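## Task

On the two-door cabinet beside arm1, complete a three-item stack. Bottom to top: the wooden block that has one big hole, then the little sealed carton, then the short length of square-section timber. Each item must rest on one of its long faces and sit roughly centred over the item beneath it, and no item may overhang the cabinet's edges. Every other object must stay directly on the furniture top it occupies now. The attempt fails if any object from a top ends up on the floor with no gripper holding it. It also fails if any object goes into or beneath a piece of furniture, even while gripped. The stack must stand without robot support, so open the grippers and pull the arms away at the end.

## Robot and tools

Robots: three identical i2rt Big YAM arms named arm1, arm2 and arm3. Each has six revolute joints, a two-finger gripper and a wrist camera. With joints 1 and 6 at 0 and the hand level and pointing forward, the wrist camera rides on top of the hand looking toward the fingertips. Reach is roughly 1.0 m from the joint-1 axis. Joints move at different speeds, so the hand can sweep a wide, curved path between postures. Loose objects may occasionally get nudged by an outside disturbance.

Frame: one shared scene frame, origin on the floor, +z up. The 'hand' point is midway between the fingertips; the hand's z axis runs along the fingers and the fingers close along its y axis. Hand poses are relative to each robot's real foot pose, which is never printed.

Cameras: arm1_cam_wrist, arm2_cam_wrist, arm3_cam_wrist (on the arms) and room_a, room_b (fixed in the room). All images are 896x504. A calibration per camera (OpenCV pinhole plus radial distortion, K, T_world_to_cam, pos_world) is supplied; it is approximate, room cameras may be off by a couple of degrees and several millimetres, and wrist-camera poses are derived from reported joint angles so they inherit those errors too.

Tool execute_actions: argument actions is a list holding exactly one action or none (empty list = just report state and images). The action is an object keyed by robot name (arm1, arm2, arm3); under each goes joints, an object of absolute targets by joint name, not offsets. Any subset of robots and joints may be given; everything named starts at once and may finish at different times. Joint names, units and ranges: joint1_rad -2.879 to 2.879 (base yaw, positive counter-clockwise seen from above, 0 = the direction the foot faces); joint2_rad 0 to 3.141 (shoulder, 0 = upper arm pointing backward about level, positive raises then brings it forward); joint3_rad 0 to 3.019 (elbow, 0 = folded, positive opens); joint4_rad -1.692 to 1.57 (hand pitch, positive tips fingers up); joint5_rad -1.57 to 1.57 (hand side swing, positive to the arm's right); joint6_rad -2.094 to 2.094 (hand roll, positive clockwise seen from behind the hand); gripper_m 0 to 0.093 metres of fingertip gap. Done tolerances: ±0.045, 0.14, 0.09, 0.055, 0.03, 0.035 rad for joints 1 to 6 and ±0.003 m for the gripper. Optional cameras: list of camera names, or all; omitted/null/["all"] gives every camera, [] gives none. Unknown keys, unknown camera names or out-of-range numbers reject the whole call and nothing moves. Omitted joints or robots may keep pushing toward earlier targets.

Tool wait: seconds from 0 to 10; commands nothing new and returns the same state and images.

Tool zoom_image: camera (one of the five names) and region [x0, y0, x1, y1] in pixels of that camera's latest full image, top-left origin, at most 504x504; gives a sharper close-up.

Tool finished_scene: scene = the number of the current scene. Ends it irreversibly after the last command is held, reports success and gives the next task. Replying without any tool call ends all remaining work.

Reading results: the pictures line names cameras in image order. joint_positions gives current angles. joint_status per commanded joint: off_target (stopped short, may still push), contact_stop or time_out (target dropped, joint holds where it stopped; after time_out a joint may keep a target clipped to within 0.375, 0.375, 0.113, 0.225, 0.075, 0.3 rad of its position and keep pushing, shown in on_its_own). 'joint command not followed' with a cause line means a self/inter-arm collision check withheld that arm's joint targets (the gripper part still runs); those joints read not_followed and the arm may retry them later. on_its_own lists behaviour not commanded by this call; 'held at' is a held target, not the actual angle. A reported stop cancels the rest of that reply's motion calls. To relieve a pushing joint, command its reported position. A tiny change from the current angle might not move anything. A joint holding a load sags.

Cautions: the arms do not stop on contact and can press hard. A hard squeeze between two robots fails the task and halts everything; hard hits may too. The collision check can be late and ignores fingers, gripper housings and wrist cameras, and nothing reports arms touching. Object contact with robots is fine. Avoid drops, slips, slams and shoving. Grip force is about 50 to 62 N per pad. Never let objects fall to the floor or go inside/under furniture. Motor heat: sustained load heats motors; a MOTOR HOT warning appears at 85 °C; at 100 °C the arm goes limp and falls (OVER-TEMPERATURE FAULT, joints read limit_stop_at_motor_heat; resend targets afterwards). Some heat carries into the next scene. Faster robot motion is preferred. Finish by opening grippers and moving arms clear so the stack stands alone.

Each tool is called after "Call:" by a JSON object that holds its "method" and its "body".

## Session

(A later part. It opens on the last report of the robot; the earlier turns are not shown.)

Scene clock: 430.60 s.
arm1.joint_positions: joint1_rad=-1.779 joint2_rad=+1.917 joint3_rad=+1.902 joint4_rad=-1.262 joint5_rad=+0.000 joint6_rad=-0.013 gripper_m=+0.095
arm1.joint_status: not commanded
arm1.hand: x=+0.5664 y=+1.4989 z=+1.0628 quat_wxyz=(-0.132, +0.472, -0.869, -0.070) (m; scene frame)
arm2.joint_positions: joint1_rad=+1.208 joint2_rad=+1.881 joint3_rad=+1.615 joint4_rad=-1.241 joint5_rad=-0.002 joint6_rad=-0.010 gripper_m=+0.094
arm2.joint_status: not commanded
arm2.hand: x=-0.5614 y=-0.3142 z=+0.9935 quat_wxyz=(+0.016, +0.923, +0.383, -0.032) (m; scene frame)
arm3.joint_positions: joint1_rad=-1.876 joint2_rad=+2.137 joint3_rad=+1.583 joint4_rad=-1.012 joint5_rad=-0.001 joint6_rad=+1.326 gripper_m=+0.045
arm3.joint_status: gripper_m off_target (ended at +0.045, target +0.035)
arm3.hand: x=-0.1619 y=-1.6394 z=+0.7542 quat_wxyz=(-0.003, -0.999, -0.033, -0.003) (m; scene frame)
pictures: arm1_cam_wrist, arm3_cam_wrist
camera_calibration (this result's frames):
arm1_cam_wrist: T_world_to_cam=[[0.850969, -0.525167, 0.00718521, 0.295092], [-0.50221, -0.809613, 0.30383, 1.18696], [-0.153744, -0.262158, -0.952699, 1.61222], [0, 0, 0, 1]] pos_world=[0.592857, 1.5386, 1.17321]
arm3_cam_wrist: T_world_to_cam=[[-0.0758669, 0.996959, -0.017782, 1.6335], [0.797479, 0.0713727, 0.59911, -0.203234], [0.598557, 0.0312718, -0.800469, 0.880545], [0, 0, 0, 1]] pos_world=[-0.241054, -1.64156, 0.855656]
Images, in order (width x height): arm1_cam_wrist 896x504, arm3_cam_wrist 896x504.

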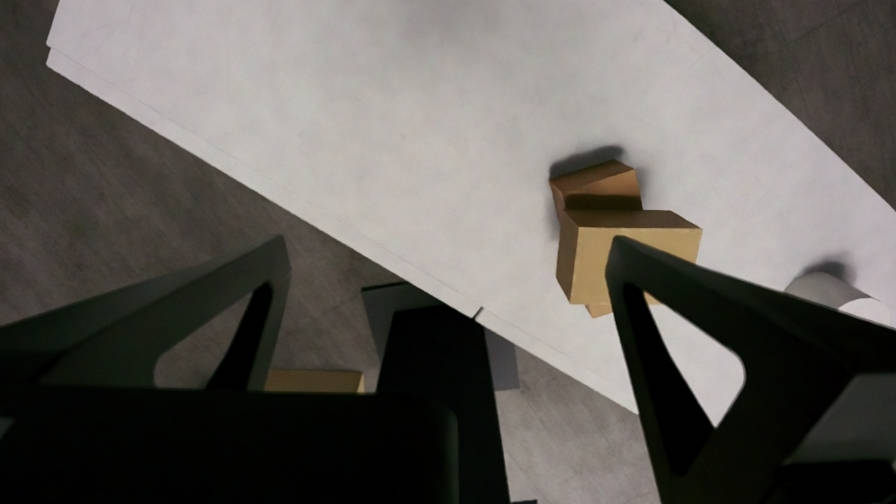

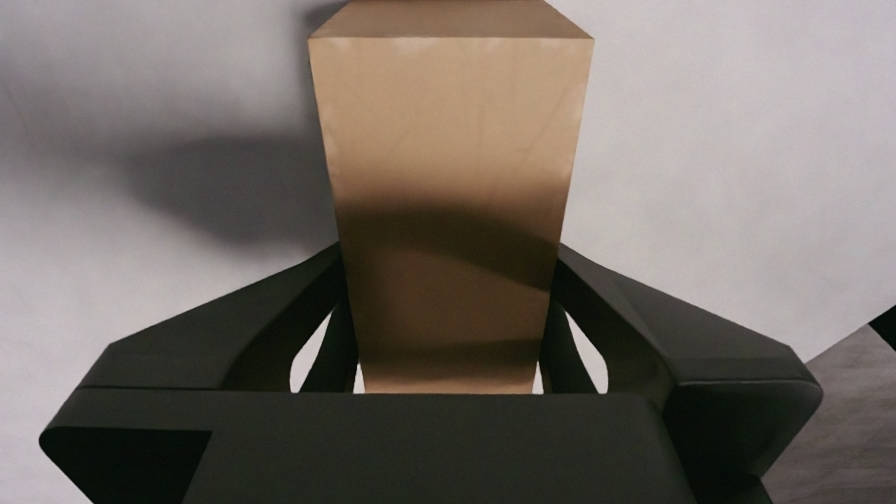

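Call:
{"method": "execute_actions", "body": {"actions": [{"arm3":{"joints":{"joint2_rad":1.89,"joint3_rad":1.715,"joint4_rad":-1.356}},"arm1":{"joints":{"joint4_rad":-1.568}}}], "cameras": ["arm3_cam_wrist","room_a","room_b"]}}

Scene clock: 489.93 s.
arm1.joint_positions: joint1_rad=-1.779 joint2_rad=+1.916 joint3_rad=+1.902 joint4_rad=-1.552 joint5_rad=+0.000 joint6_rad=-0.013 gripper_m=+0.095
arm1.joint_status: all done
arm1.hand: x=+0.5275 y=+1.4405 z=+1.0521 quat_wxyz=(-0.005, +0.478, -0.878, -0.003) (m; scene frame)
arm2.joint_positions: joint1_rad=+1.208 joint2_rad=+1.881 joint3_rad=+1.615 joint4_rad=-1.241 joint5_rad=-0.002 joint6_rad=-0.010 gripper_m=+0.094
arm2.joint_status: not commanded
arm2.hand: x=-0.5614 y=-0.3142 z=+0.9935 quat_wxyz=(+0.016, +0.923, +0.383, -0.032) (m; scene frame)
arm3.joint_positions: joint1_rad=-1.876 joint2_rad=+1.911 joint3_rad=+1.687 joint4_rad=-1.344 joint5_rad=-0.001 joint6_rad=+1.326 gripper_m=+0.045
arm3.joint_status: all done
arm3.hand: x=-0.1587 y=-1.6167 z=+0.9216 quat_wxyz=(-0.002, -0.999, -0.033, -0.003) (m; scene frame)
pictures: arm3_cam_wrist, room_a, room_b
camera_calibration (this result's frames):
arm3_cam_wrist: T_world_to_cam=[[-0.0758705, 0.996984, -0.0163054, 1.61275], [0.797317, 0.0704793, 0.599432, -0.309462], [0.598774, 0.0324787, -0.800259, 1.01375], [0, 0, 0, 1]] pos_world=[-0.237906, -1.619, 1.02306]
Images, in order (width x height): arm3_cam_wrist 896x504, room_a 896x504, room_b 896x504.

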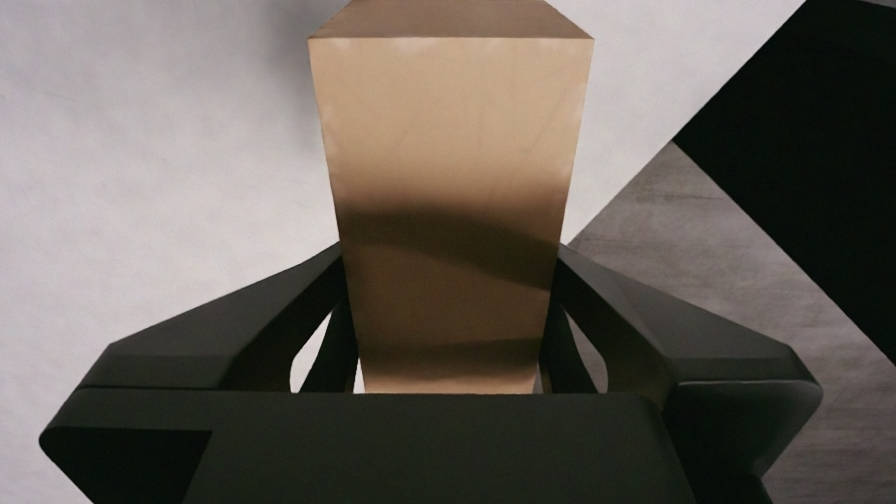

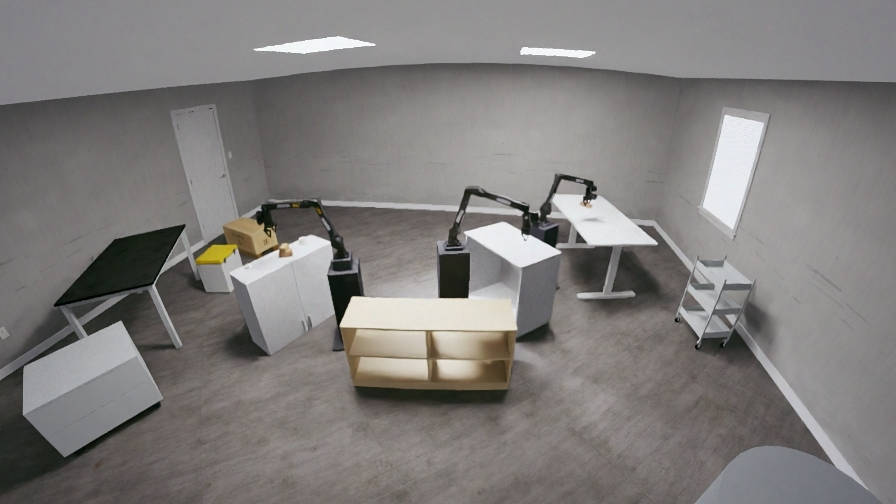

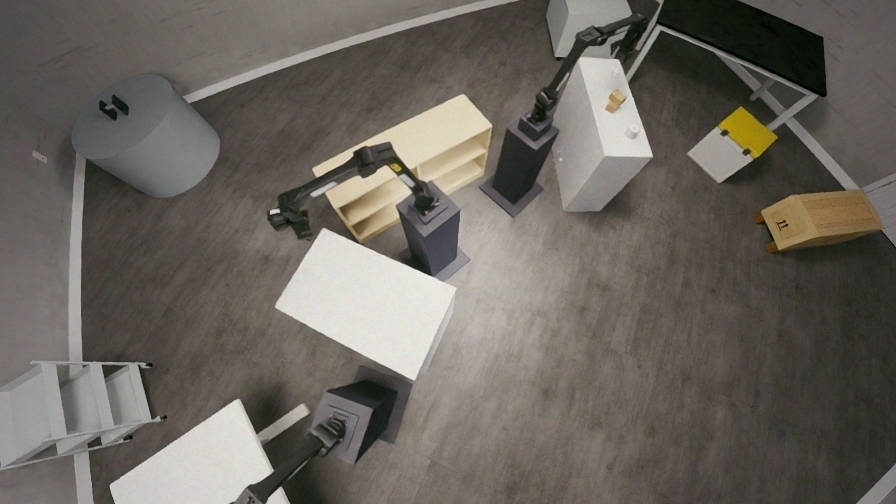

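Call:
{"method": "execute_actions", "body": {"actions": [{"arm3":{"joints":{"joint1_rad":1.515,"joint6_rad":-0.013}},"arm2":{"joints":{"joint1_rad":-0.71,"joint4_rad":-1.29}},"arm1":{"joints":{"joint1_rad":-0.3}}}], "cameras": ["arm3_cam_wrist","arm2_cam_wrist","room_b"]}}

Scene clock: 510.50 s.
arm1.joint_positions: joint1_rad=-0.291 joint2_rad=+1.916 joint3_rad=+1.902 joint4_rad=-1.552 joint5_rad=+0.000 joint6_rad=-0.012 gripper_m=+0.095
arm1.joint_status: all done
arm1.hand: x=-0.2712 y=+1.3148 z=+1.0492 quat_wxyz=(-0.004, +0.946, -0.323, -0.002) (m; scene frame)
arm2.joint_positions: joint1_rad=-0.720 joint2_rad=+1.881 joint3_rad=+1.615 joint4_rad=-1.281 joint5_rad=+0.001 joint6_rad=-0.010 gripper_m=+0.094
arm2.joint_status: all done
arm2.hand: x=-0.3785 y=+0.6235 z=+0.9844 quat_wxyz=(-0.002, +0.842, -0.540, -0.008) (m; scene frame)
arm3.joint_positions: joint1_rad=+1.526 joint2_rad=+1.911 joint3_rad=+1.687 joint4_rad=-1.344 joint5_rad=-0.002 joint6_rad=-0.003 gripper_m=+0.045
arm3.joint_status: all done
arm3.hand: x=-0.1022 y=-0.4575 z=+0.9199 quat_wxyz=(-0.001, +0.736, -0.677, +0.001) (m; scene frame)
pictures: arm2_cam_wrist, arm3_cam_wrist, room_b
camera_calibration (this result's frames):
arm2_cam_wrist: T_world_to_cam=[[0.917061, 0.398692, -0.00659797, 0.106489], [0.330854, -0.751577, 0.570673, 0.035051], [0.222564, -0.525525, -0.821151, 1.3461], [0, 0, 0, 1]] pos_world=[-0.408848, 0.691297, 1.08605]
arm3_cam_wrist: T_world_to_cam=[[0.995586, 0.0934333, -0.00887246, 0.1506], [0.0803724, -0.799945, 0.594667, -0.902322], [0.0484642, -0.592755, -0.803923, 0.601971], [0, 0, 0, 1]] pos_world=[-0.106587, -0.379058, 1.02186]
Images, in order (width x height): arm2_cam_wrist 896x504, arm3_cam_wrist 896x504, room_b 896x504.

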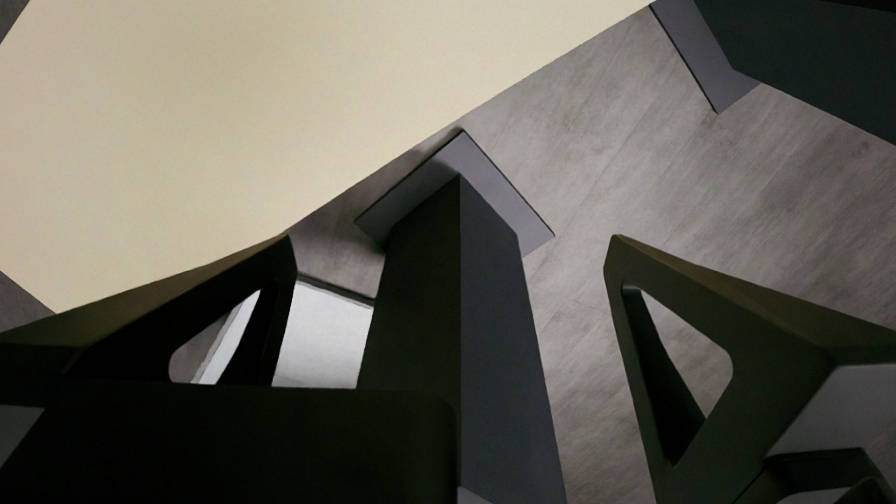

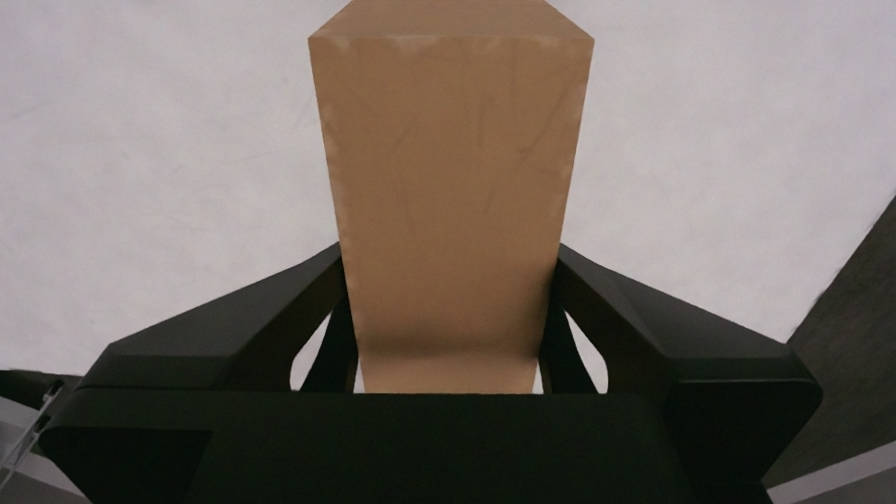

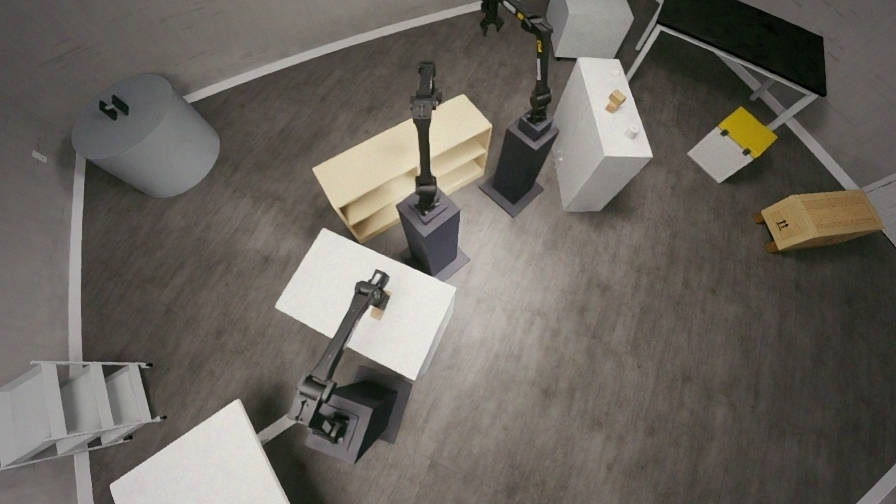

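Call:
{"method": "zoom_image", "body": {"camera": "arm2_cam_wrist", "region": [200, 0, 700, 280]}}

Call:
{"method": "zoom_image", "body": {"camera": "arm3_cam_wrist", "region": [500, 150, 896, 504]}}

Region (200, 0, 700, 280) of arm2_cam_wrist's 896x504 image, scaled by 1.008, with more detail than that image has; it fills the top 282 rows of this view, and the rest is white.

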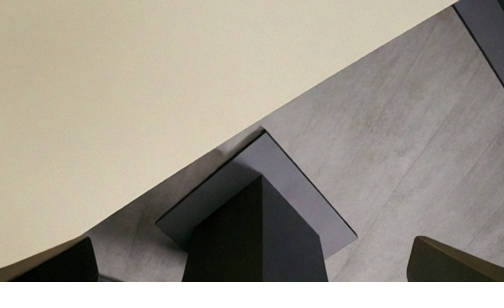

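Region (500, 150, 896, 504) of arm3_cam_wrist's 896x504 image, scaled by 1.273, with more detail than that image has; it fills the top 451 rows of this view, and the rest is white.

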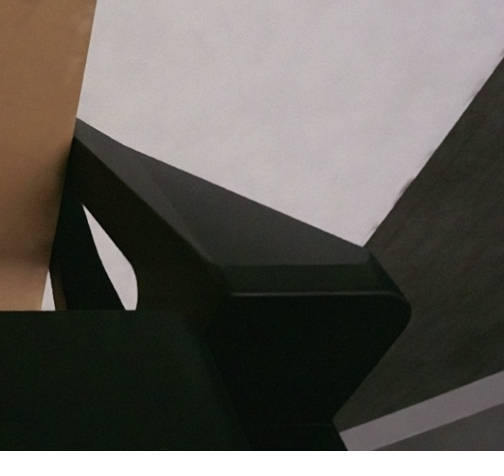

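Call:
{"method": "zoom_image", "body": {"camera": "arm2_cam_wrist", "region": [150, 230, 400, 400]}}

Call:
{"method": "zoom_image", "body": {"camera": "arm3_cam_wrist", "region": [0, 250, 300, 504]}}

Region (150, 230, 400, 400) of arm2_cam_wrist's 896x504 image, scaled by 2.016, with more detail than that image has; it fills the top 343 rows of this view, and the rest is white.

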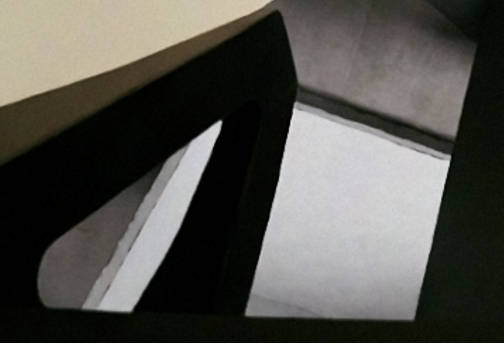

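Region (0, 250, 300, 504) of arm3_cam_wrist's 896x504 image, scaled by 1.680, with more detail than that image has; it fills the top 427 rows of this view, and the rest is white.

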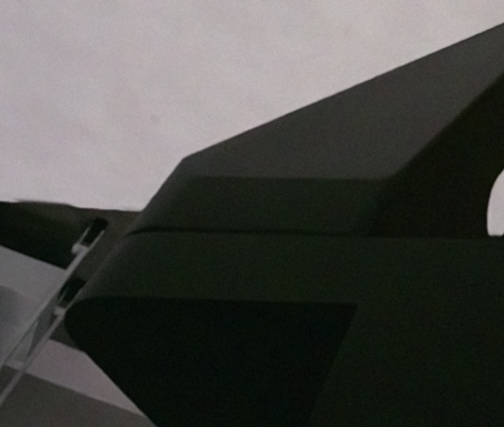

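Call:
{"method": "execute_actions", "body": {"actions": [{"arm3":{"joints":{"joint2_rad":1.94,"joint3_rad":1.62,"joint4_rad":-1.225}},"arm2":{"joints":{"joint1_rad":0.2}}}], "cameras": ["arm3_cam_wrist"]}}

Call:
{"method": "zoom_image", "body": {"camera": "arm3_cam_wrist", "region": [500, 150, 896, 504]}}

Scene clock: 583.07 s.
arm1.joint_positions: joint1_rad=-0.291 joint2_rad=+1.916 joint3_rad=+1.902 joint4_rad=-1.552 joint5_rad=+0.000 joint6_rad=-0.012 gripper_m=+0.095
arm1.joint_status: not commanded
arm1.hand: x=-0.2712 y=+1.3148 z=+1.0492 quat_wxyz=(-0.004, +0.946, -0.323, -0.002) (m; scene frame)
arm2.joint_positions: joint1_rad=+0.208 joint2_rad=+1.881 joint3_rad=+1.615 joint4_rad=-1.281 joint5_rad=-0.002 joint6_rad=-0.010 gripper_m=+0.094
arm2.joint_status: all done
arm2.hand: x=-0.7059 y=+0.2241 z=+0.9888 quat_wxyz=(+0.004, +0.994, -0.106, -0.013) (m; scene frame)
arm3.joint_positions: joint1_rad=+1.526 joint2_rad=+1.965 joint3_rad=+1.603 joint4_rad=-1.238 joint5_rad=-0.002 joint6_rad=-0.003 gripper_m=+0.045
arm3.joint_status: all done
arm3.hand: x=-0.1015 y=-0.4628 z=+0.8592 quat_wxyz=(+0.010, +0.736, -0.677, +0.012) (m; scene frame)
pictures: arm3_cam_wrist
camera_calibration (this result's frames):
arm3_cam_wrist: T_world_to_cam=[[0.995624, 0.0929876, -0.00925327, 0.149943], [0.0786837, -0.780793, 0.619815, -0.883404], [0.0504102, -0.617831, -0.784693, 0.521987], [0, 0, 0, 1]] pos_world=[-0.106091, -0.381199, 0.958535]
Images, in order (width x height): arm3_cam_wrist 896x504.

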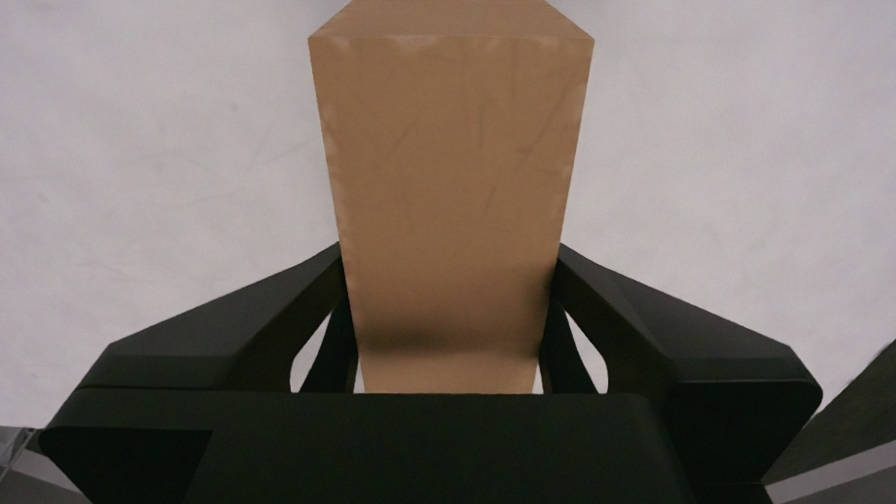

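Region (500, 150, 896, 504) of arm3_cam_wrist's 896x504 image, scaled by 1.273, with more detail than that image has; it fills the top 451 rows of this view, and the rest is white.

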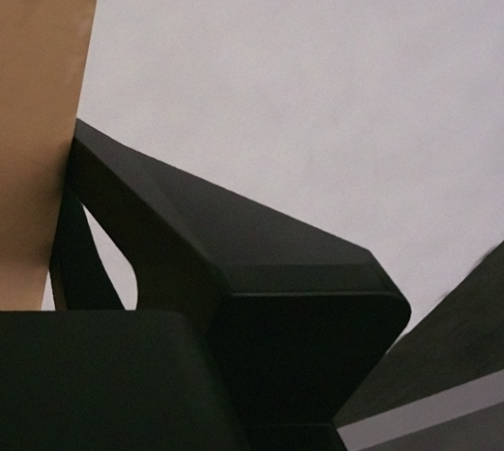

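Call:
{"method": "execute_actions", "body": {"actions": [{"arm3":{"joints":{"joint3_rad":1.548,"joint4_rad":-1.128}},"arm2":{"joints":{"joint1_rad":1.05}}}], "cameras": ["arm3_cam_wrist","arm2_cam_wrist"]}}

Call:
{"method": "zoom_image", "body": {"camera": "arm3_cam_wrist", "region": [500, 150, 896, 504]}}

Scene clock: 616.53 s.
arm1.joint_positions: joint1_rad=-0.291 joint2_rad=+1.916 joint3_rad=+1.902 joint4_rad=-1.552 joint5_rad=+0.000 joint6_rad=-0.012 gripper_m=+0.095
arm1.joint_status: not commanded
arm1.hand: x=-0.2712 y=+1.3148 z=+1.0492 quat_wxyz=(-0.004, +0.946, -0.323, -0.002) (m; scene frame)
arm2.joint_positions: joint1_rad=+1.056 joint2_rad=+1.881 joint3_rad=+1.615 joint4_rad=-1.281 joint5_rad=-0.002 joint6_rad=-0.010 gripper_m=+0.094
arm2.joint_status: all done
arm2.hand: x=-0.6109 y=-0.2405 z=+0.9925 quat_wxyz=(+0.008, +0.950, +0.312, -0.014) (m; scene frame)
arm3.joint_positions: joint1_rad=+1.526 joint2_rad=+1.962 joint3_rad=+1.533 joint4_rad=-1.142 joint5_rad=-0.002 joint6_rad=-0.003 gripper_m=+0.045
arm3.joint_status: all done
arm3.hand: x=-0.1010 y=-0.4665 z=+0.8358 quat_wxyz=(+0.000, +0.736, -0.677, +0.002) (m; scene frame)
pictures: arm2_cam_wrist, arm3_cam_wrist
camera_calibration (this result's frames):
arm2_cam_wrist: T_world_to_cam=[[-0.577414, 0.816404, -0.00884258, -0.146121], [0.674089, 0.482814, 0.559012, -0.0239505], [0.460649, 0.316821, -0.829112, 1.3064], [0, 0, 0, 1]] pos_world=[-0.670019, -0.283036, 1.09525]
arm3_cam_wrist: T_world_to_cam=[[0.995589, 0.0933962, -0.00890513, 0.149549], [0.0802324, -0.79836, 0.596811, -0.86067], [0.0486304, -0.594893, -0.802332, 0.526626], [0, 0, 0, 1]] pos_world=[-0.105445, -0.387805, 0.937518]
Images, in order (width x height): arm2_cam_wrist 896x504, arm3_cam_wrist 896x504.

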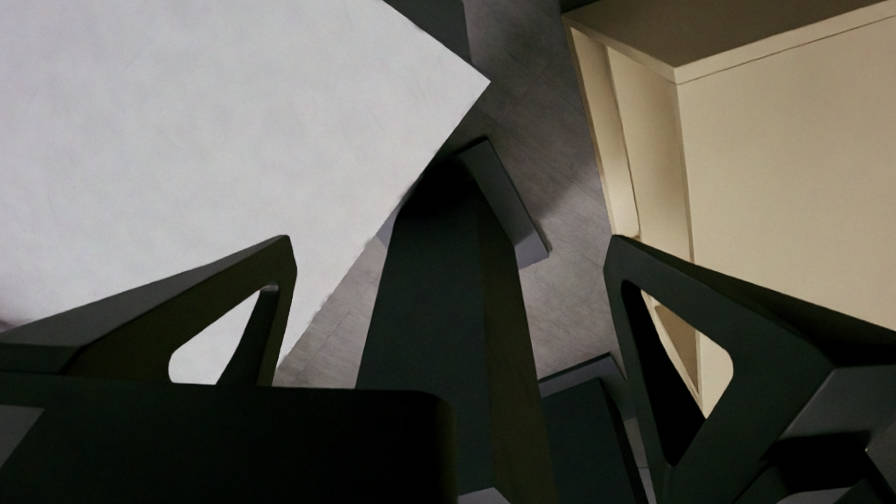

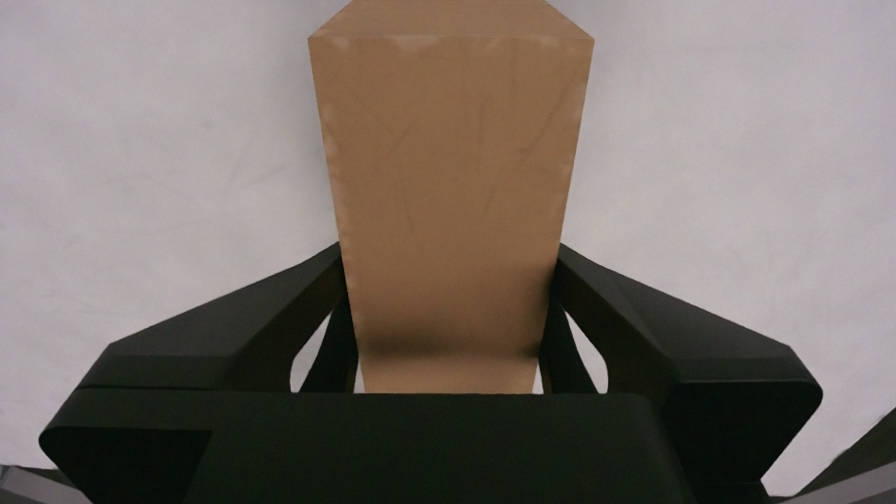

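Region (500, 150, 896, 504) of arm3_cam_wrist's 896x504 image, scaled by 1.273, with more detail than that image has; it fills the top 451 rows of this view, and the rest is white.

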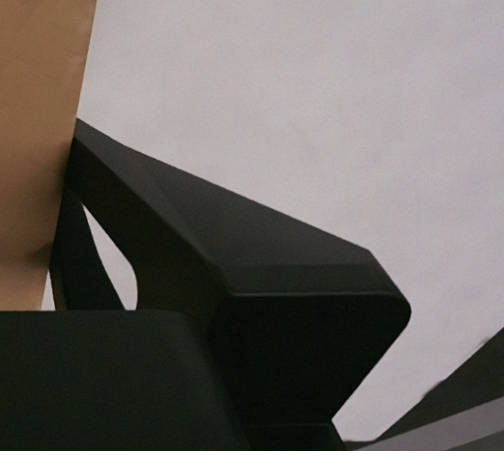

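Call:
{"method": "execute_actions", "body": {"actions": [{"arm3":{"joints":{"joint3_rad":1.487,"joint4_rad":-1.07}}}], "cameras": ["arm3_cam_wrist","room_a"]}}

Call:
{"method": "zoom_image", "body": {"camera": "room_a", "region": [440, 160, 600, 280]}}

Scene clock: 654.37 s.
arm1.joint_positions: joint1_rad=-0.291 joint2_rad=+1.916 joint3_rad=+1.902 joint4_rad=-1.552 joint5_rad=+0.000 joint6_rad=-0.012 gripper_m=+0.095
arm1.joint_status: not commanded
arm1.hand: x=-0.2712 y=+1.3148 z=+1.0492 quat_wxyz=(-0.004, +0.946, -0.323, -0.002) (m; scene frame)
arm2.joint_positions: joint1_rad=+1.056 joint2_rad=+1.881 joint3_rad=+1.615 joint4_rad=-1.281 joint5_rad=-0.002 joint6_rad=-0.010 gripper_m=+0.094
arm2.joint_status: not commanded
arm2.hand: x=-0.6109 y=-0.2405 z=+0.9925 quat_wxyz=(+0.008, +0.950, +0.312, -0.014) (m; scene frame)
arm3.joint_positions: joint1_rad=+1.526 joint2_rad=+1.962 joint3_rad=+1.472 joint4_rad=-1.084 joint5_rad=-0.002 joint6_rad=-0.003 gripper_m=+0.045
arm3.joint_status: all done
arm3.hand: x=-0.1000 y=-0.4775 z=+0.8155 quat_wxyz=(+0.001, +0.736, -0.677, +0.003) (m; scene frame)
pictures: arm3_cam_wrist, room_a
camera_calibration (this result's frames):
arm3_cam_wrist: T_world_to_cam=[[0.995592, 0.0933643, -0.00893304, 0.149407], [0.080112, -0.796998, 0.598646, -0.858219], [0.0487725, -0.596723, -0.800964, 0.501786], [0, 0, 0, 1]] pos_world=[-0.104468, -0.398521, 0.917016]
Images, in order (width x height): arm3_cam_wrist 896x504, room_a 896x504.

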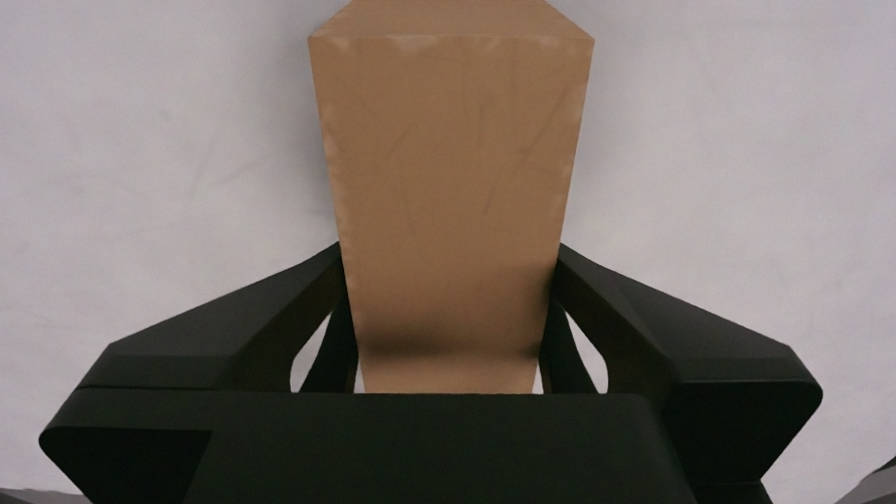

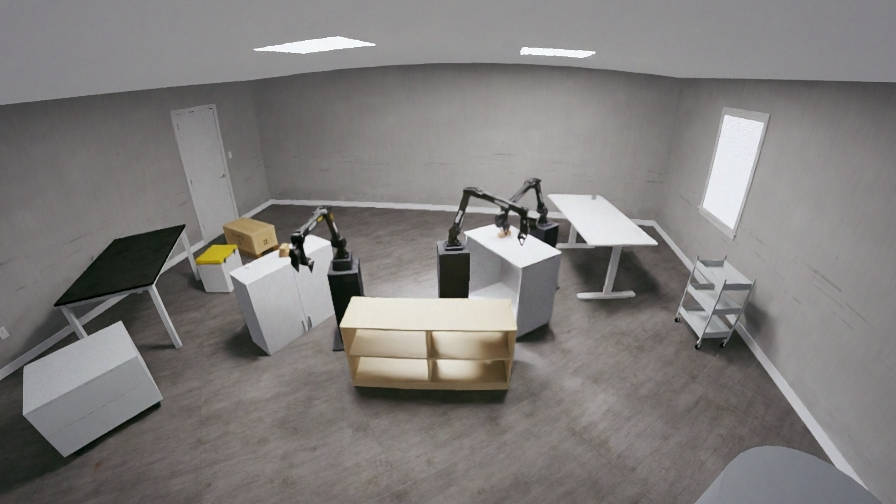

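Region (440, 160, 600, 280) of room_a's 896x504 image, scaled by 3.150, with more detail than that image has; it fills the top 378 rows of this view, and the rest is white.

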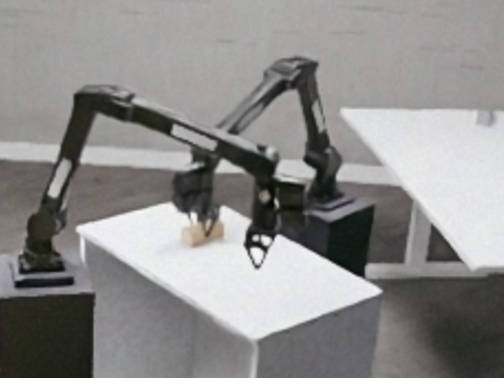

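Call:
{"method": "execute_actions", "body": {"actions": [{"arm3":{"joints":{"joint3_rad":1.456,"joint4_rad":-1.04}}}], "cameras": ["arm3_cam_wrist"]}}

Scene clock: 659.83 s.
arm1.joint_positions: joint1_rad=-0.291 joint2_rad=+1.916 joint3_rad=+1.902 joint4_rad=-1.552 joint5_rad=+0.000 joint6_rad=-0.012 gripper_m=+0.095
arm1.joint_status: not commanded
arm1.hand: x=-0.2712 y=+1.3148 z=+1.0492 quat_wxyz=(-0.004, +0.946, -0.323, -0.002) (m; scene frame)
arm2.joint_positions: joint1_rad=+1.056 joint2_rad=+1.881 joint3_rad=+1.615 joint4_rad=-1.281 joint5_rad=-0.002 joint6_rad=-0.010 gripper_m=+0.094
arm2.joint_status: not commanded
arm2.hand: x=-0.6109 y=-0.2405 z=+0.9925 quat_wxyz=(+0.008, +0.950, +0.312, -0.014) (m; scene frame)
arm3.joint_positions: joint1_rad=+1.526 joint2_rad=+1.957 joint3_rad=+1.459 joint4_rad=-1.056 joint5_rad=-0.002 joint6_rad=-0.003 gripper_m=+0.045
arm3.joint_status: all done
arm3.hand: x=-0.1000 y=-0.4759 z=+0.8133 quat_wxyz=(-0.006, +0.736, -0.677, -0.004) (m; scene frame)
pictures: arm3_cam_wrist
camera_calibration (this result's frames):
arm3_cam_wrist: T_world_to_cam=[[0.995577, 0.0936127, -0.00794014, 0.148535], [0.0806332, -0.80804, 0.583583, -0.848605], [0.0482149, -0.581643, -0.812014, 0.517081], [0, 0, 0, 1]] pos_world=[-0.104383, -0.398855, 0.916289]
Images, in order (width x height): arm3_cam_wrist 896x504.

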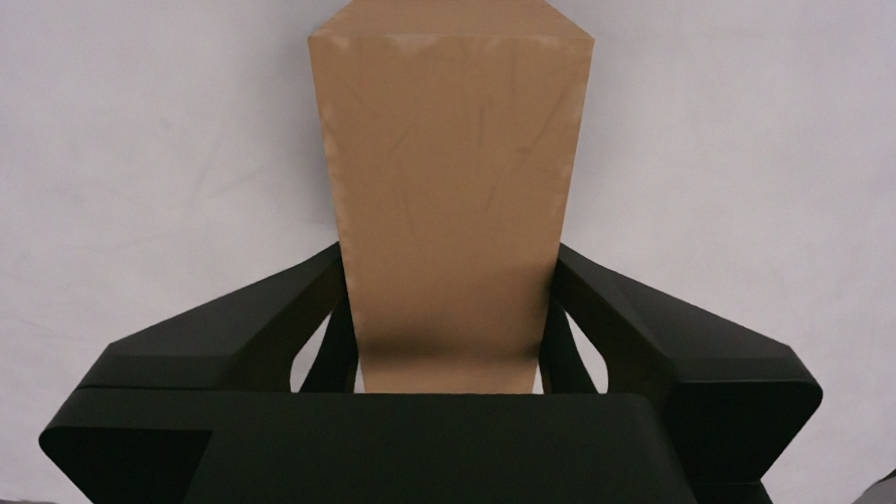

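Call:
{"method": "execute_actions", "body": {"actions": [{"arm3":{"joints":{"joint2_rad":1.957,"joint3_rad":1.462,"joint4_rad":-1.056,"gripper_m":0.09}}}], "cameras": ["arm3_cam_wrist"]}}

Scene clock: 665.03 s.
arm1.joint_positions: joint1_rad=-0.291 joint2_rad=+1.916 joint3_rad=+1.902 joint4_rad=-1.552 joint5_rad=+0.000 joint6_rad=-0.012 gripper_m=+0.095
arm1.joint_status: not commanded
arm1.hand: x=-0.2712 y=+1.3148 z=+1.0492 quat_wxyz=(-0.004, +0.946, -0.323, -0.002) (m; scene frame)
arm2.joint_positions: joint1_rad=+1.056 joint2_rad=+1.881 joint3_rad=+1.615 joint4_rad=-1.281 joint5_rad=-0.002 joint6_rad=-0.010 gripper_m=+0.094
arm2.joint_status: not commanded
arm2.hand: x=-0.6109 y=-0.2405 z=+0.9925 quat_wxyz=(+0.008, +0.950, +0.312, -0.014) (m; scene frame)
arm3.joint_positions: joint1_rad=+1.526 joint2_rad=+1.957 joint3_rad=+1.459 joint4_rad=-1.056 joint5_rad=-0.002 joint6_rad=-0.003 gripper_m=+0.090
arm3.joint_status: all done
arm3.hand: x=-0.1000 y=-0.4761 z=+0.8132 quat_wxyz=(-0.006, +0.736, -0.677, -0.004) (m; scene frame)
pictures: arm3_cam_wrist
camera_calibration (this result's frames):
arm3_cam_wrist: T_world_to_cam=[[0.995577, 0.0936077, -0.00794488, 0.148537], [0.0806135, -0.807818, 0.583893, -0.848811], [0.0482389, -0.581951, -0.811792, 0.516555], [0, 0, 0, 1]] pos_world=[-0.104372, -0.398979, 0.91613]
Images, in order (width x height): arm3_cam_wrist 896x504.

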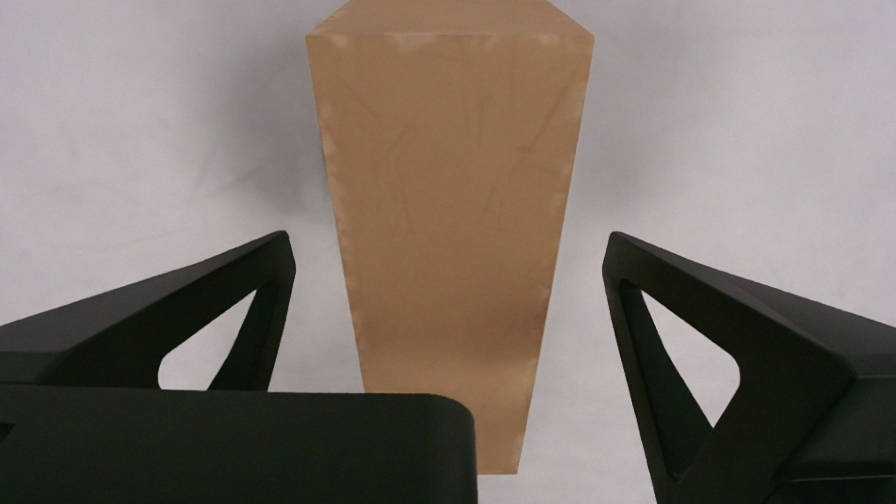

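Call:
{"method": "execute_actions", "body": {"actions": [{"arm3":{"joints":{"joint2_rad":1.86,"joint3_rad":1.61,"joint4_rad":-1.285}},"arm2":{"joints":{"joint1_rad":1.3,"joint2_rad":1.955,"joint3_rad":1.52,"joint4_rad":-1.085}}}], "cameras": ["arm3_cam_wrist","room_b"]}}

Scene clock: 703.20 s.
arm1.joint_positions: joint1_rad=-0.291 joint2_rad=+1.916 joint3_rad=+1.902 joint4_rad=-1.552 joint5_rad=+0.000 joint6_rad=-0.012 gripper_m=+0.095
arm1.joint_status: not commanded
arm1.hand: x=-0.2712 y=+1.3148 z=+1.0492 quat_wxyz=(-0.004, +0.946, -0.323, -0.002) (m; scene frame)
arm2.joint_positions: joint1_rad=+1.300 joint2_rad=+1.963 joint3_rad=+1.522 joint4_rad=-1.096 joint5_rad=-0.001 joint6_rad=-0.010 gripper_m=+0.094
arm2.joint_status: all done
arm2.hand: x=-0.5199 y=-0.3490 z=+0.9152 quat_wxyz=(+0.011, +0.905, +0.426, -0.018) (m; scene frame)
arm3.joint_positions: joint1_rad=+1.526 joint2_rad=+1.856 joint3_rad=+1.573 joint4_rad=-1.272 joint5_rad=-0.002 joint6_rad=-0.003 gripper_m=+0.090
arm3.joint_status: all done
arm3.hand: x=-0.1003 y=-0.4784 z=+0.9086 quat_wxyz=(-0.006, +0.736, -0.677, -0.004) (m; scene frame)
pictures: arm3_cam_wrist, room_b
camera_calibration (this result's frames):
arm3_cam_wrist: T_world_to_cam=[[0.995577, 0.0936127, -0.00794014, 0.149805], [0.0806332, -0.80804, 0.583583, -0.906214], [0.0482149, -0.581643, -0.812014, 0.593022], [0, 0, 0, 1]] pos_world=[-0.104664, -0.401354, 1.01158]
Images, in order (width x height): arm3_cam_wrist 896x504, room_b 896x504.

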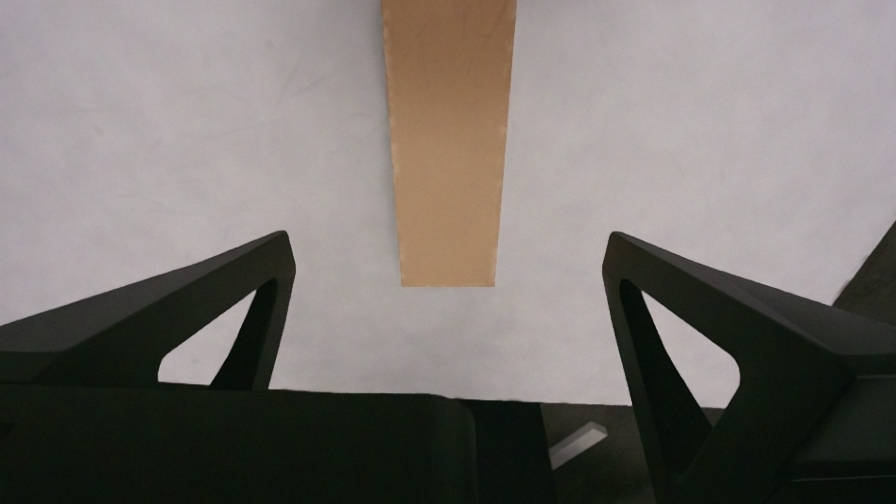

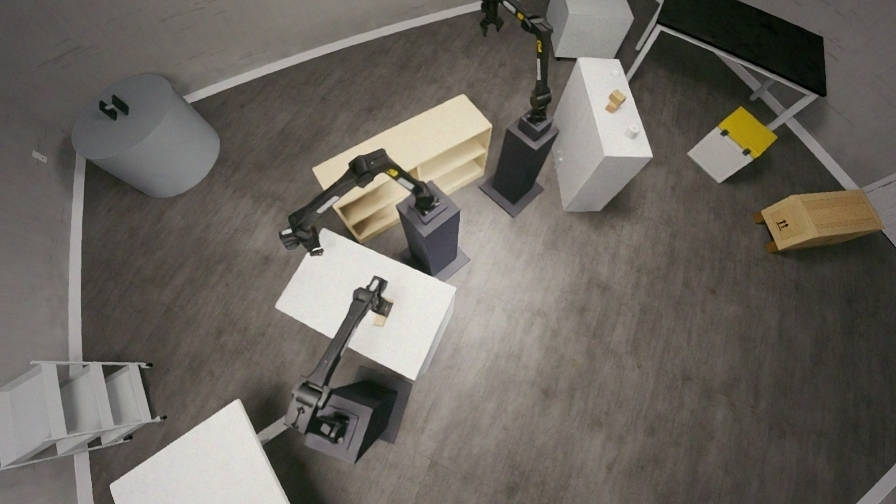

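Call:
{"method": "execute_actions", "body": {"actions": [{"arm3":{"joints":{"joint1_rad":0.3}},"arm2":{"joints":{"joint1_rad":1.5}}}], "cameras": []}}

Call:
{"method": "execute_actions", "body": {"actions": [{"arm2":{"joints":{"joint1_rad":2.068,"joint2_rad":1.99,"joint3_rad":1.5,"joint4_rad":-1.07}},"arm3":{"joints":{"joint1_rad":-0.3}}}], "cameras": ["arm2_cam_wrist","room_b"]}}

Scene clock: 716.47 s.
arm1.joint_positions: joint1_rad=-0.291 joint2_rad=+1.916 joint3_rad=+1.902 joint4_rad=-1.552 joint5_rad=+0.000 joint6_rad=-0.012 gripper_m=+0.095
arm1.joint_status: not commanded
arm1.hand: x=-0.2712 y=+1.3148 z=+1.0492 quat_wxyz=(-0.004, +0.946, -0.323, -0.002) (m; scene frame)
arm2.joint_positions: joint1_rad=+1.502 joint2_rad=+1.963 joint3_rad=+1.522 joint4_rad=-1.096 joint5_rad=-0.002 joint6_rad=-0.010 gripper_m=+0.094
arm2.joint_status: all done
arm2.hand: x=-0.4227 y=-0.4154 z=+0.9155 quat_wxyz=(+0.012, +0.857, +0.515, -0.018) (m; scene frame)
arm3.joint_positions: joint1_rad=+0.290 joint2_rad=+1.868 joint3_rad=+1.573 joint4_rad=-1.272 joint5_rad=+0.002 joint6_rad=-0.003 gripper_m=+0.090
arm3.joint_status: all done
arm3.hand: x=+0.4616 y=-0.8133 z=+0.9054 quat_wxyz=(-0.004, +0.208, -0.978, +0.002) (m; scene frame)
pictures: none
No camera images: the call's "cameras" was empty. Leave "cameras" out to get every camera's image.

Scene clock: 718.03 s.
arm1.joint_positions: joint1_rad=-0.291 joint2_rad=+1.916 joint3_rad=+1.902 joint4_rad=-1.552 joint5_rad=+0.000 joint6_rad=-0.012 gripper_m=+0.095
arm1.joint_status: not commanded
arm1.hand: x=-0.2712 y=+1.3148 z=+1.0492 quat_wxyz=(-0.004, +0.946, -0.323, -0.002) (m; scene frame)
arm2.joint_positions: joint1_rad=+2.065 joint2_rad=+1.971 joint3_rad=+1.508 joint4_rad=-1.076 joint5_rad=-0.001 joint6_rad=-0.010 gripper_m=+0.094
arm2.joint_status: all done
arm2.hand: x=-0.1066 y=-0.4839 z=+0.9058 quat_wxyz=(+0.014, +0.680, +0.733, -0.014) (m; scene frame)
arm3.joint_positions: joint1_rad=-0.300 joint2_rad=+1.868 joint3_rad=+1.573 joint4_rad=-1.272 joint5_rad=+0.002 joint6_rad=-0.004 gripper_m=+0.090
arm3.joint_status: all done
arm3.hand: x=+0.5010 y=-1.1388 z=+0.9061 quat_wxyz=(-0.004, -0.085, -0.996, +0.002) (m; scene frame)
pictures: arm2_cam_wrist, room_b
camera_calibration (this result's frames):
arm2_cam_wrist: T_world_to_cam=[[-0.998534, -0.0541296, 0.000179515, -0.131313], [-0.0450624, 0.833098, 0.551286, -0.097975], [-0.0299905, 0.55047, -0.834316, 1.14475], [0, 0, 0, 1]] pos_world=[-0.101204, -0.555637, 1.00912]
Images, in order (width x height): arm2_cam_wrist 896x504, room_b 896x504.

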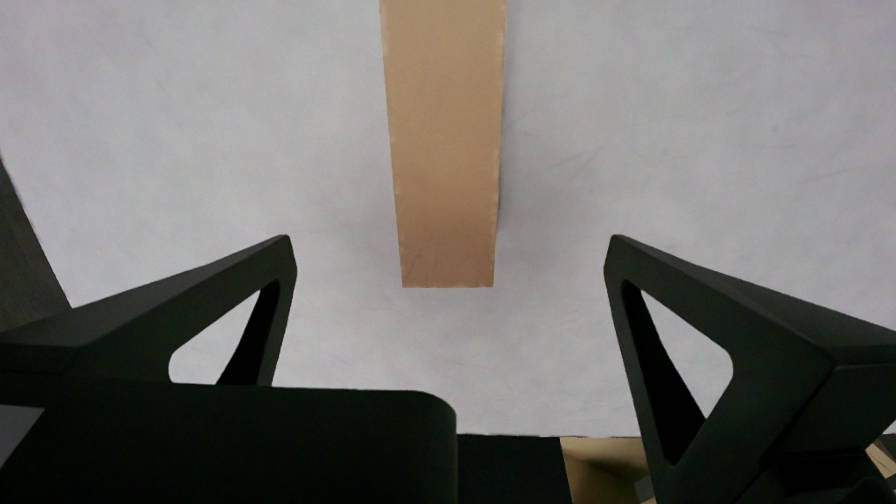

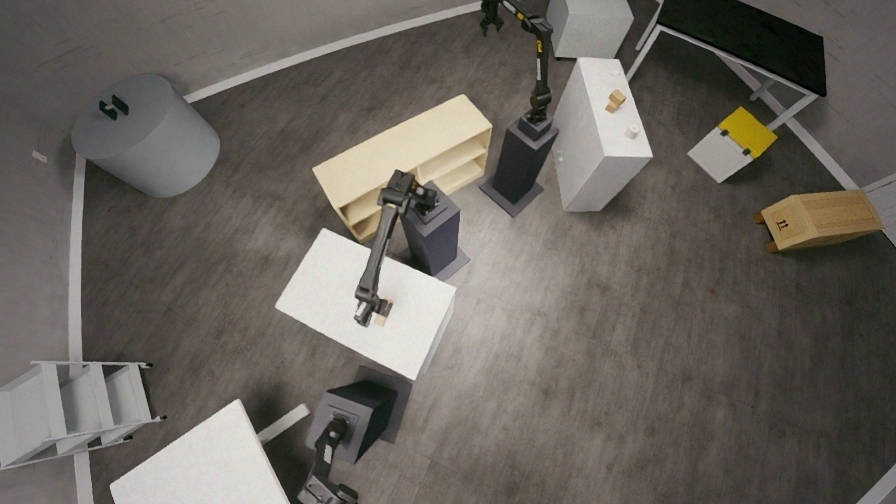

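Call:
{"method": "execute_actions", "body": {"actions": [{"arm2":{"joints":{"joint2_rad":2.095,"joint3_rad":1.455,"joint4_rad":-0.905}}}], "cameras": ["arm2_cam_wrist"]}}

Scene clock: 754.37 s.
arm1.joint_positions: joint1_rad=-0.291 joint2_rad=+1.916 joint3_rad=+1.902 joint4_rad=-1.552 joint5_rad=+0.000 joint6_rad=-0.012 gripper_m=+0.095
arm1.joint_status: not commanded
arm1.hand: x=-0.2712 y=+1.3148 z=+1.0492 quat_wxyz=(-0.004, +0.946, -0.323, -0.002) (m; scene frame)
arm2.joint_positions: joint1_rad=+2.065 joint2_rad=+2.105 joint3_rad=+1.452 joint4_rad=-0.916 joint5_rad=-0.001 joint6_rad=-0.010 gripper_m=+0.094
arm2.joint_status: all done
arm2.hand: x=-0.1072 y=-0.4802 z=+0.8134 quat_wxyz=(+0.003, +0.680, +0.733, -0.004) (m; scene frame)
arm3.joint_positions: joint1_rad=-0.300 joint2_rad=+1.868 joint3_rad=+1.573 joint4_rad=-1.272 joint5_rad=+0.002 joint6_rad=-0.004 gripper_m=+0.090
arm3.joint_status: not commanded
arm3.hand: x=+0.5010 y=-1.1388 z=+0.9061 quat_wxyz=(-0.004, -0.085, -0.996, +0.002) (m; scene frame)
pictures: arm2_cam_wrist
camera_calibration (this result's frames):
arm2_cam_wrist: T_world_to_cam=[[-0.998539, -0.0540422, 0.000489864, -0.131849], [-0.0439004, 0.816367, 0.575862, -0.0781262], [-0.0315208, 0.574999, -0.817547, 1.06358], [0, 0, 0, 1]] pos_world=[-0.101561, -0.554903, 0.91458]
Images, in order (width x height): arm2_cam_wrist 896x504.

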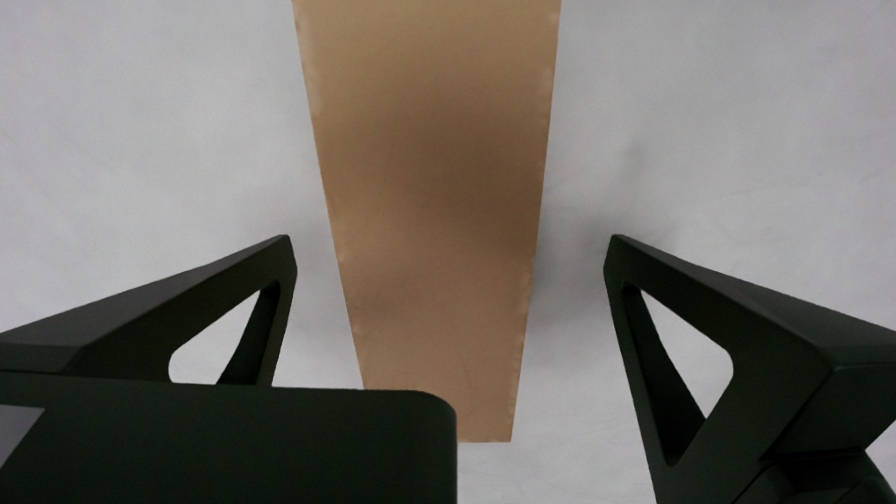

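Call:
{"method": "execute_actions", "body": {"actions": [{"arm2":{"joints":{"gripper_m":0.035}}}], "cameras": ["arm2_cam_wrist"]}}

Scene clock: 772.00 s.
arm1.joint_positions: joint1_rad=-0.291 joint2_rad=+1.916 joint3_rad=+1.902 joint4_rad=-1.552 joint5_rad=+0.000 joint6_rad=-0.012 gripper_m=+0.095
arm1.joint_status: not commanded
arm1.hand: x=-0.2712 y=+1.3148 z=+1.0492 quat_wxyz=(-0.004, +0.946, -0.323, -0.002) (m; scene frame)
arm2.joint_positions: joint1_rad=+2.065 joint2_rad=+2.105 joint3_rad=+1.452 joint4_rad=-0.916 joint5_rad=-0.001 joint6_rad=-0.009 gripper_m=+0.045
arm2.joint_status: gripper_m off_target (ended at +0.045, target +0.035)
arm2.hand: x=-0.1072 y=-0.4804 z=+0.8134 quat_wxyz=(+0.003, +0.681, +0.733, -0.005) (m; scene frame)
arm3.joint_positions: joint1_rad=-0.300 joint2_rad=+1.868 joint3_rad=+1.573 joint4_rad=-1.272 joint5_rad=+0.002 joint6_rad=-0.004 gripper_m=+0.090
arm3.joint_status: not commanded
arm3.hand: x=+0.5010 y=-1.1388 z=+0.9061 quat_wxyz=(-0.004, -0.085, -0.996, +0.002) (m; scene frame)
pictures: arm2_cam_wrist
camera_calibration (this result's frames):
arm2_cam_wrist: T_world_to_cam=[[-0.998559, -0.0536635, 0.000477668, -0.131657], [-0.0436216, 0.816822, 0.575238, -0.0772175], [-0.0312594, 0.574388, -0.817986, 1.06378], [0, 0, 0, 1]] pos_world=[-0.101583, -0.555015, 0.914639]
Images, in order (width x height): arm2_cam_wrist 896x504.

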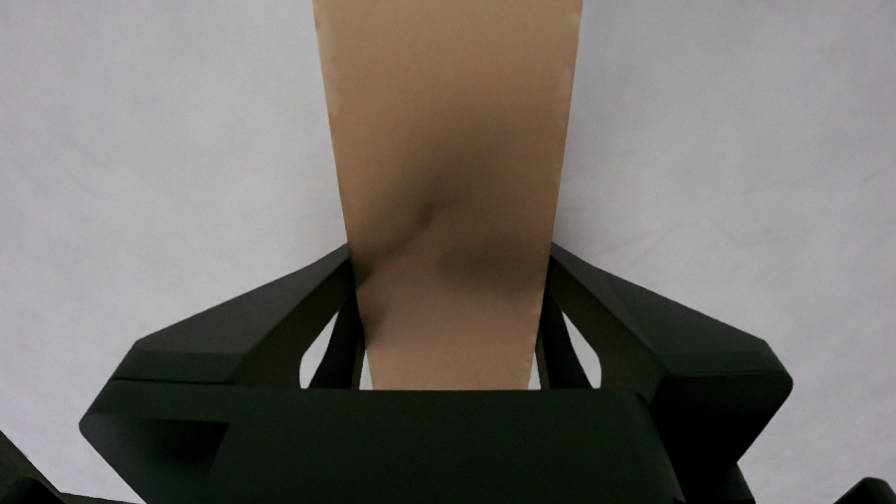

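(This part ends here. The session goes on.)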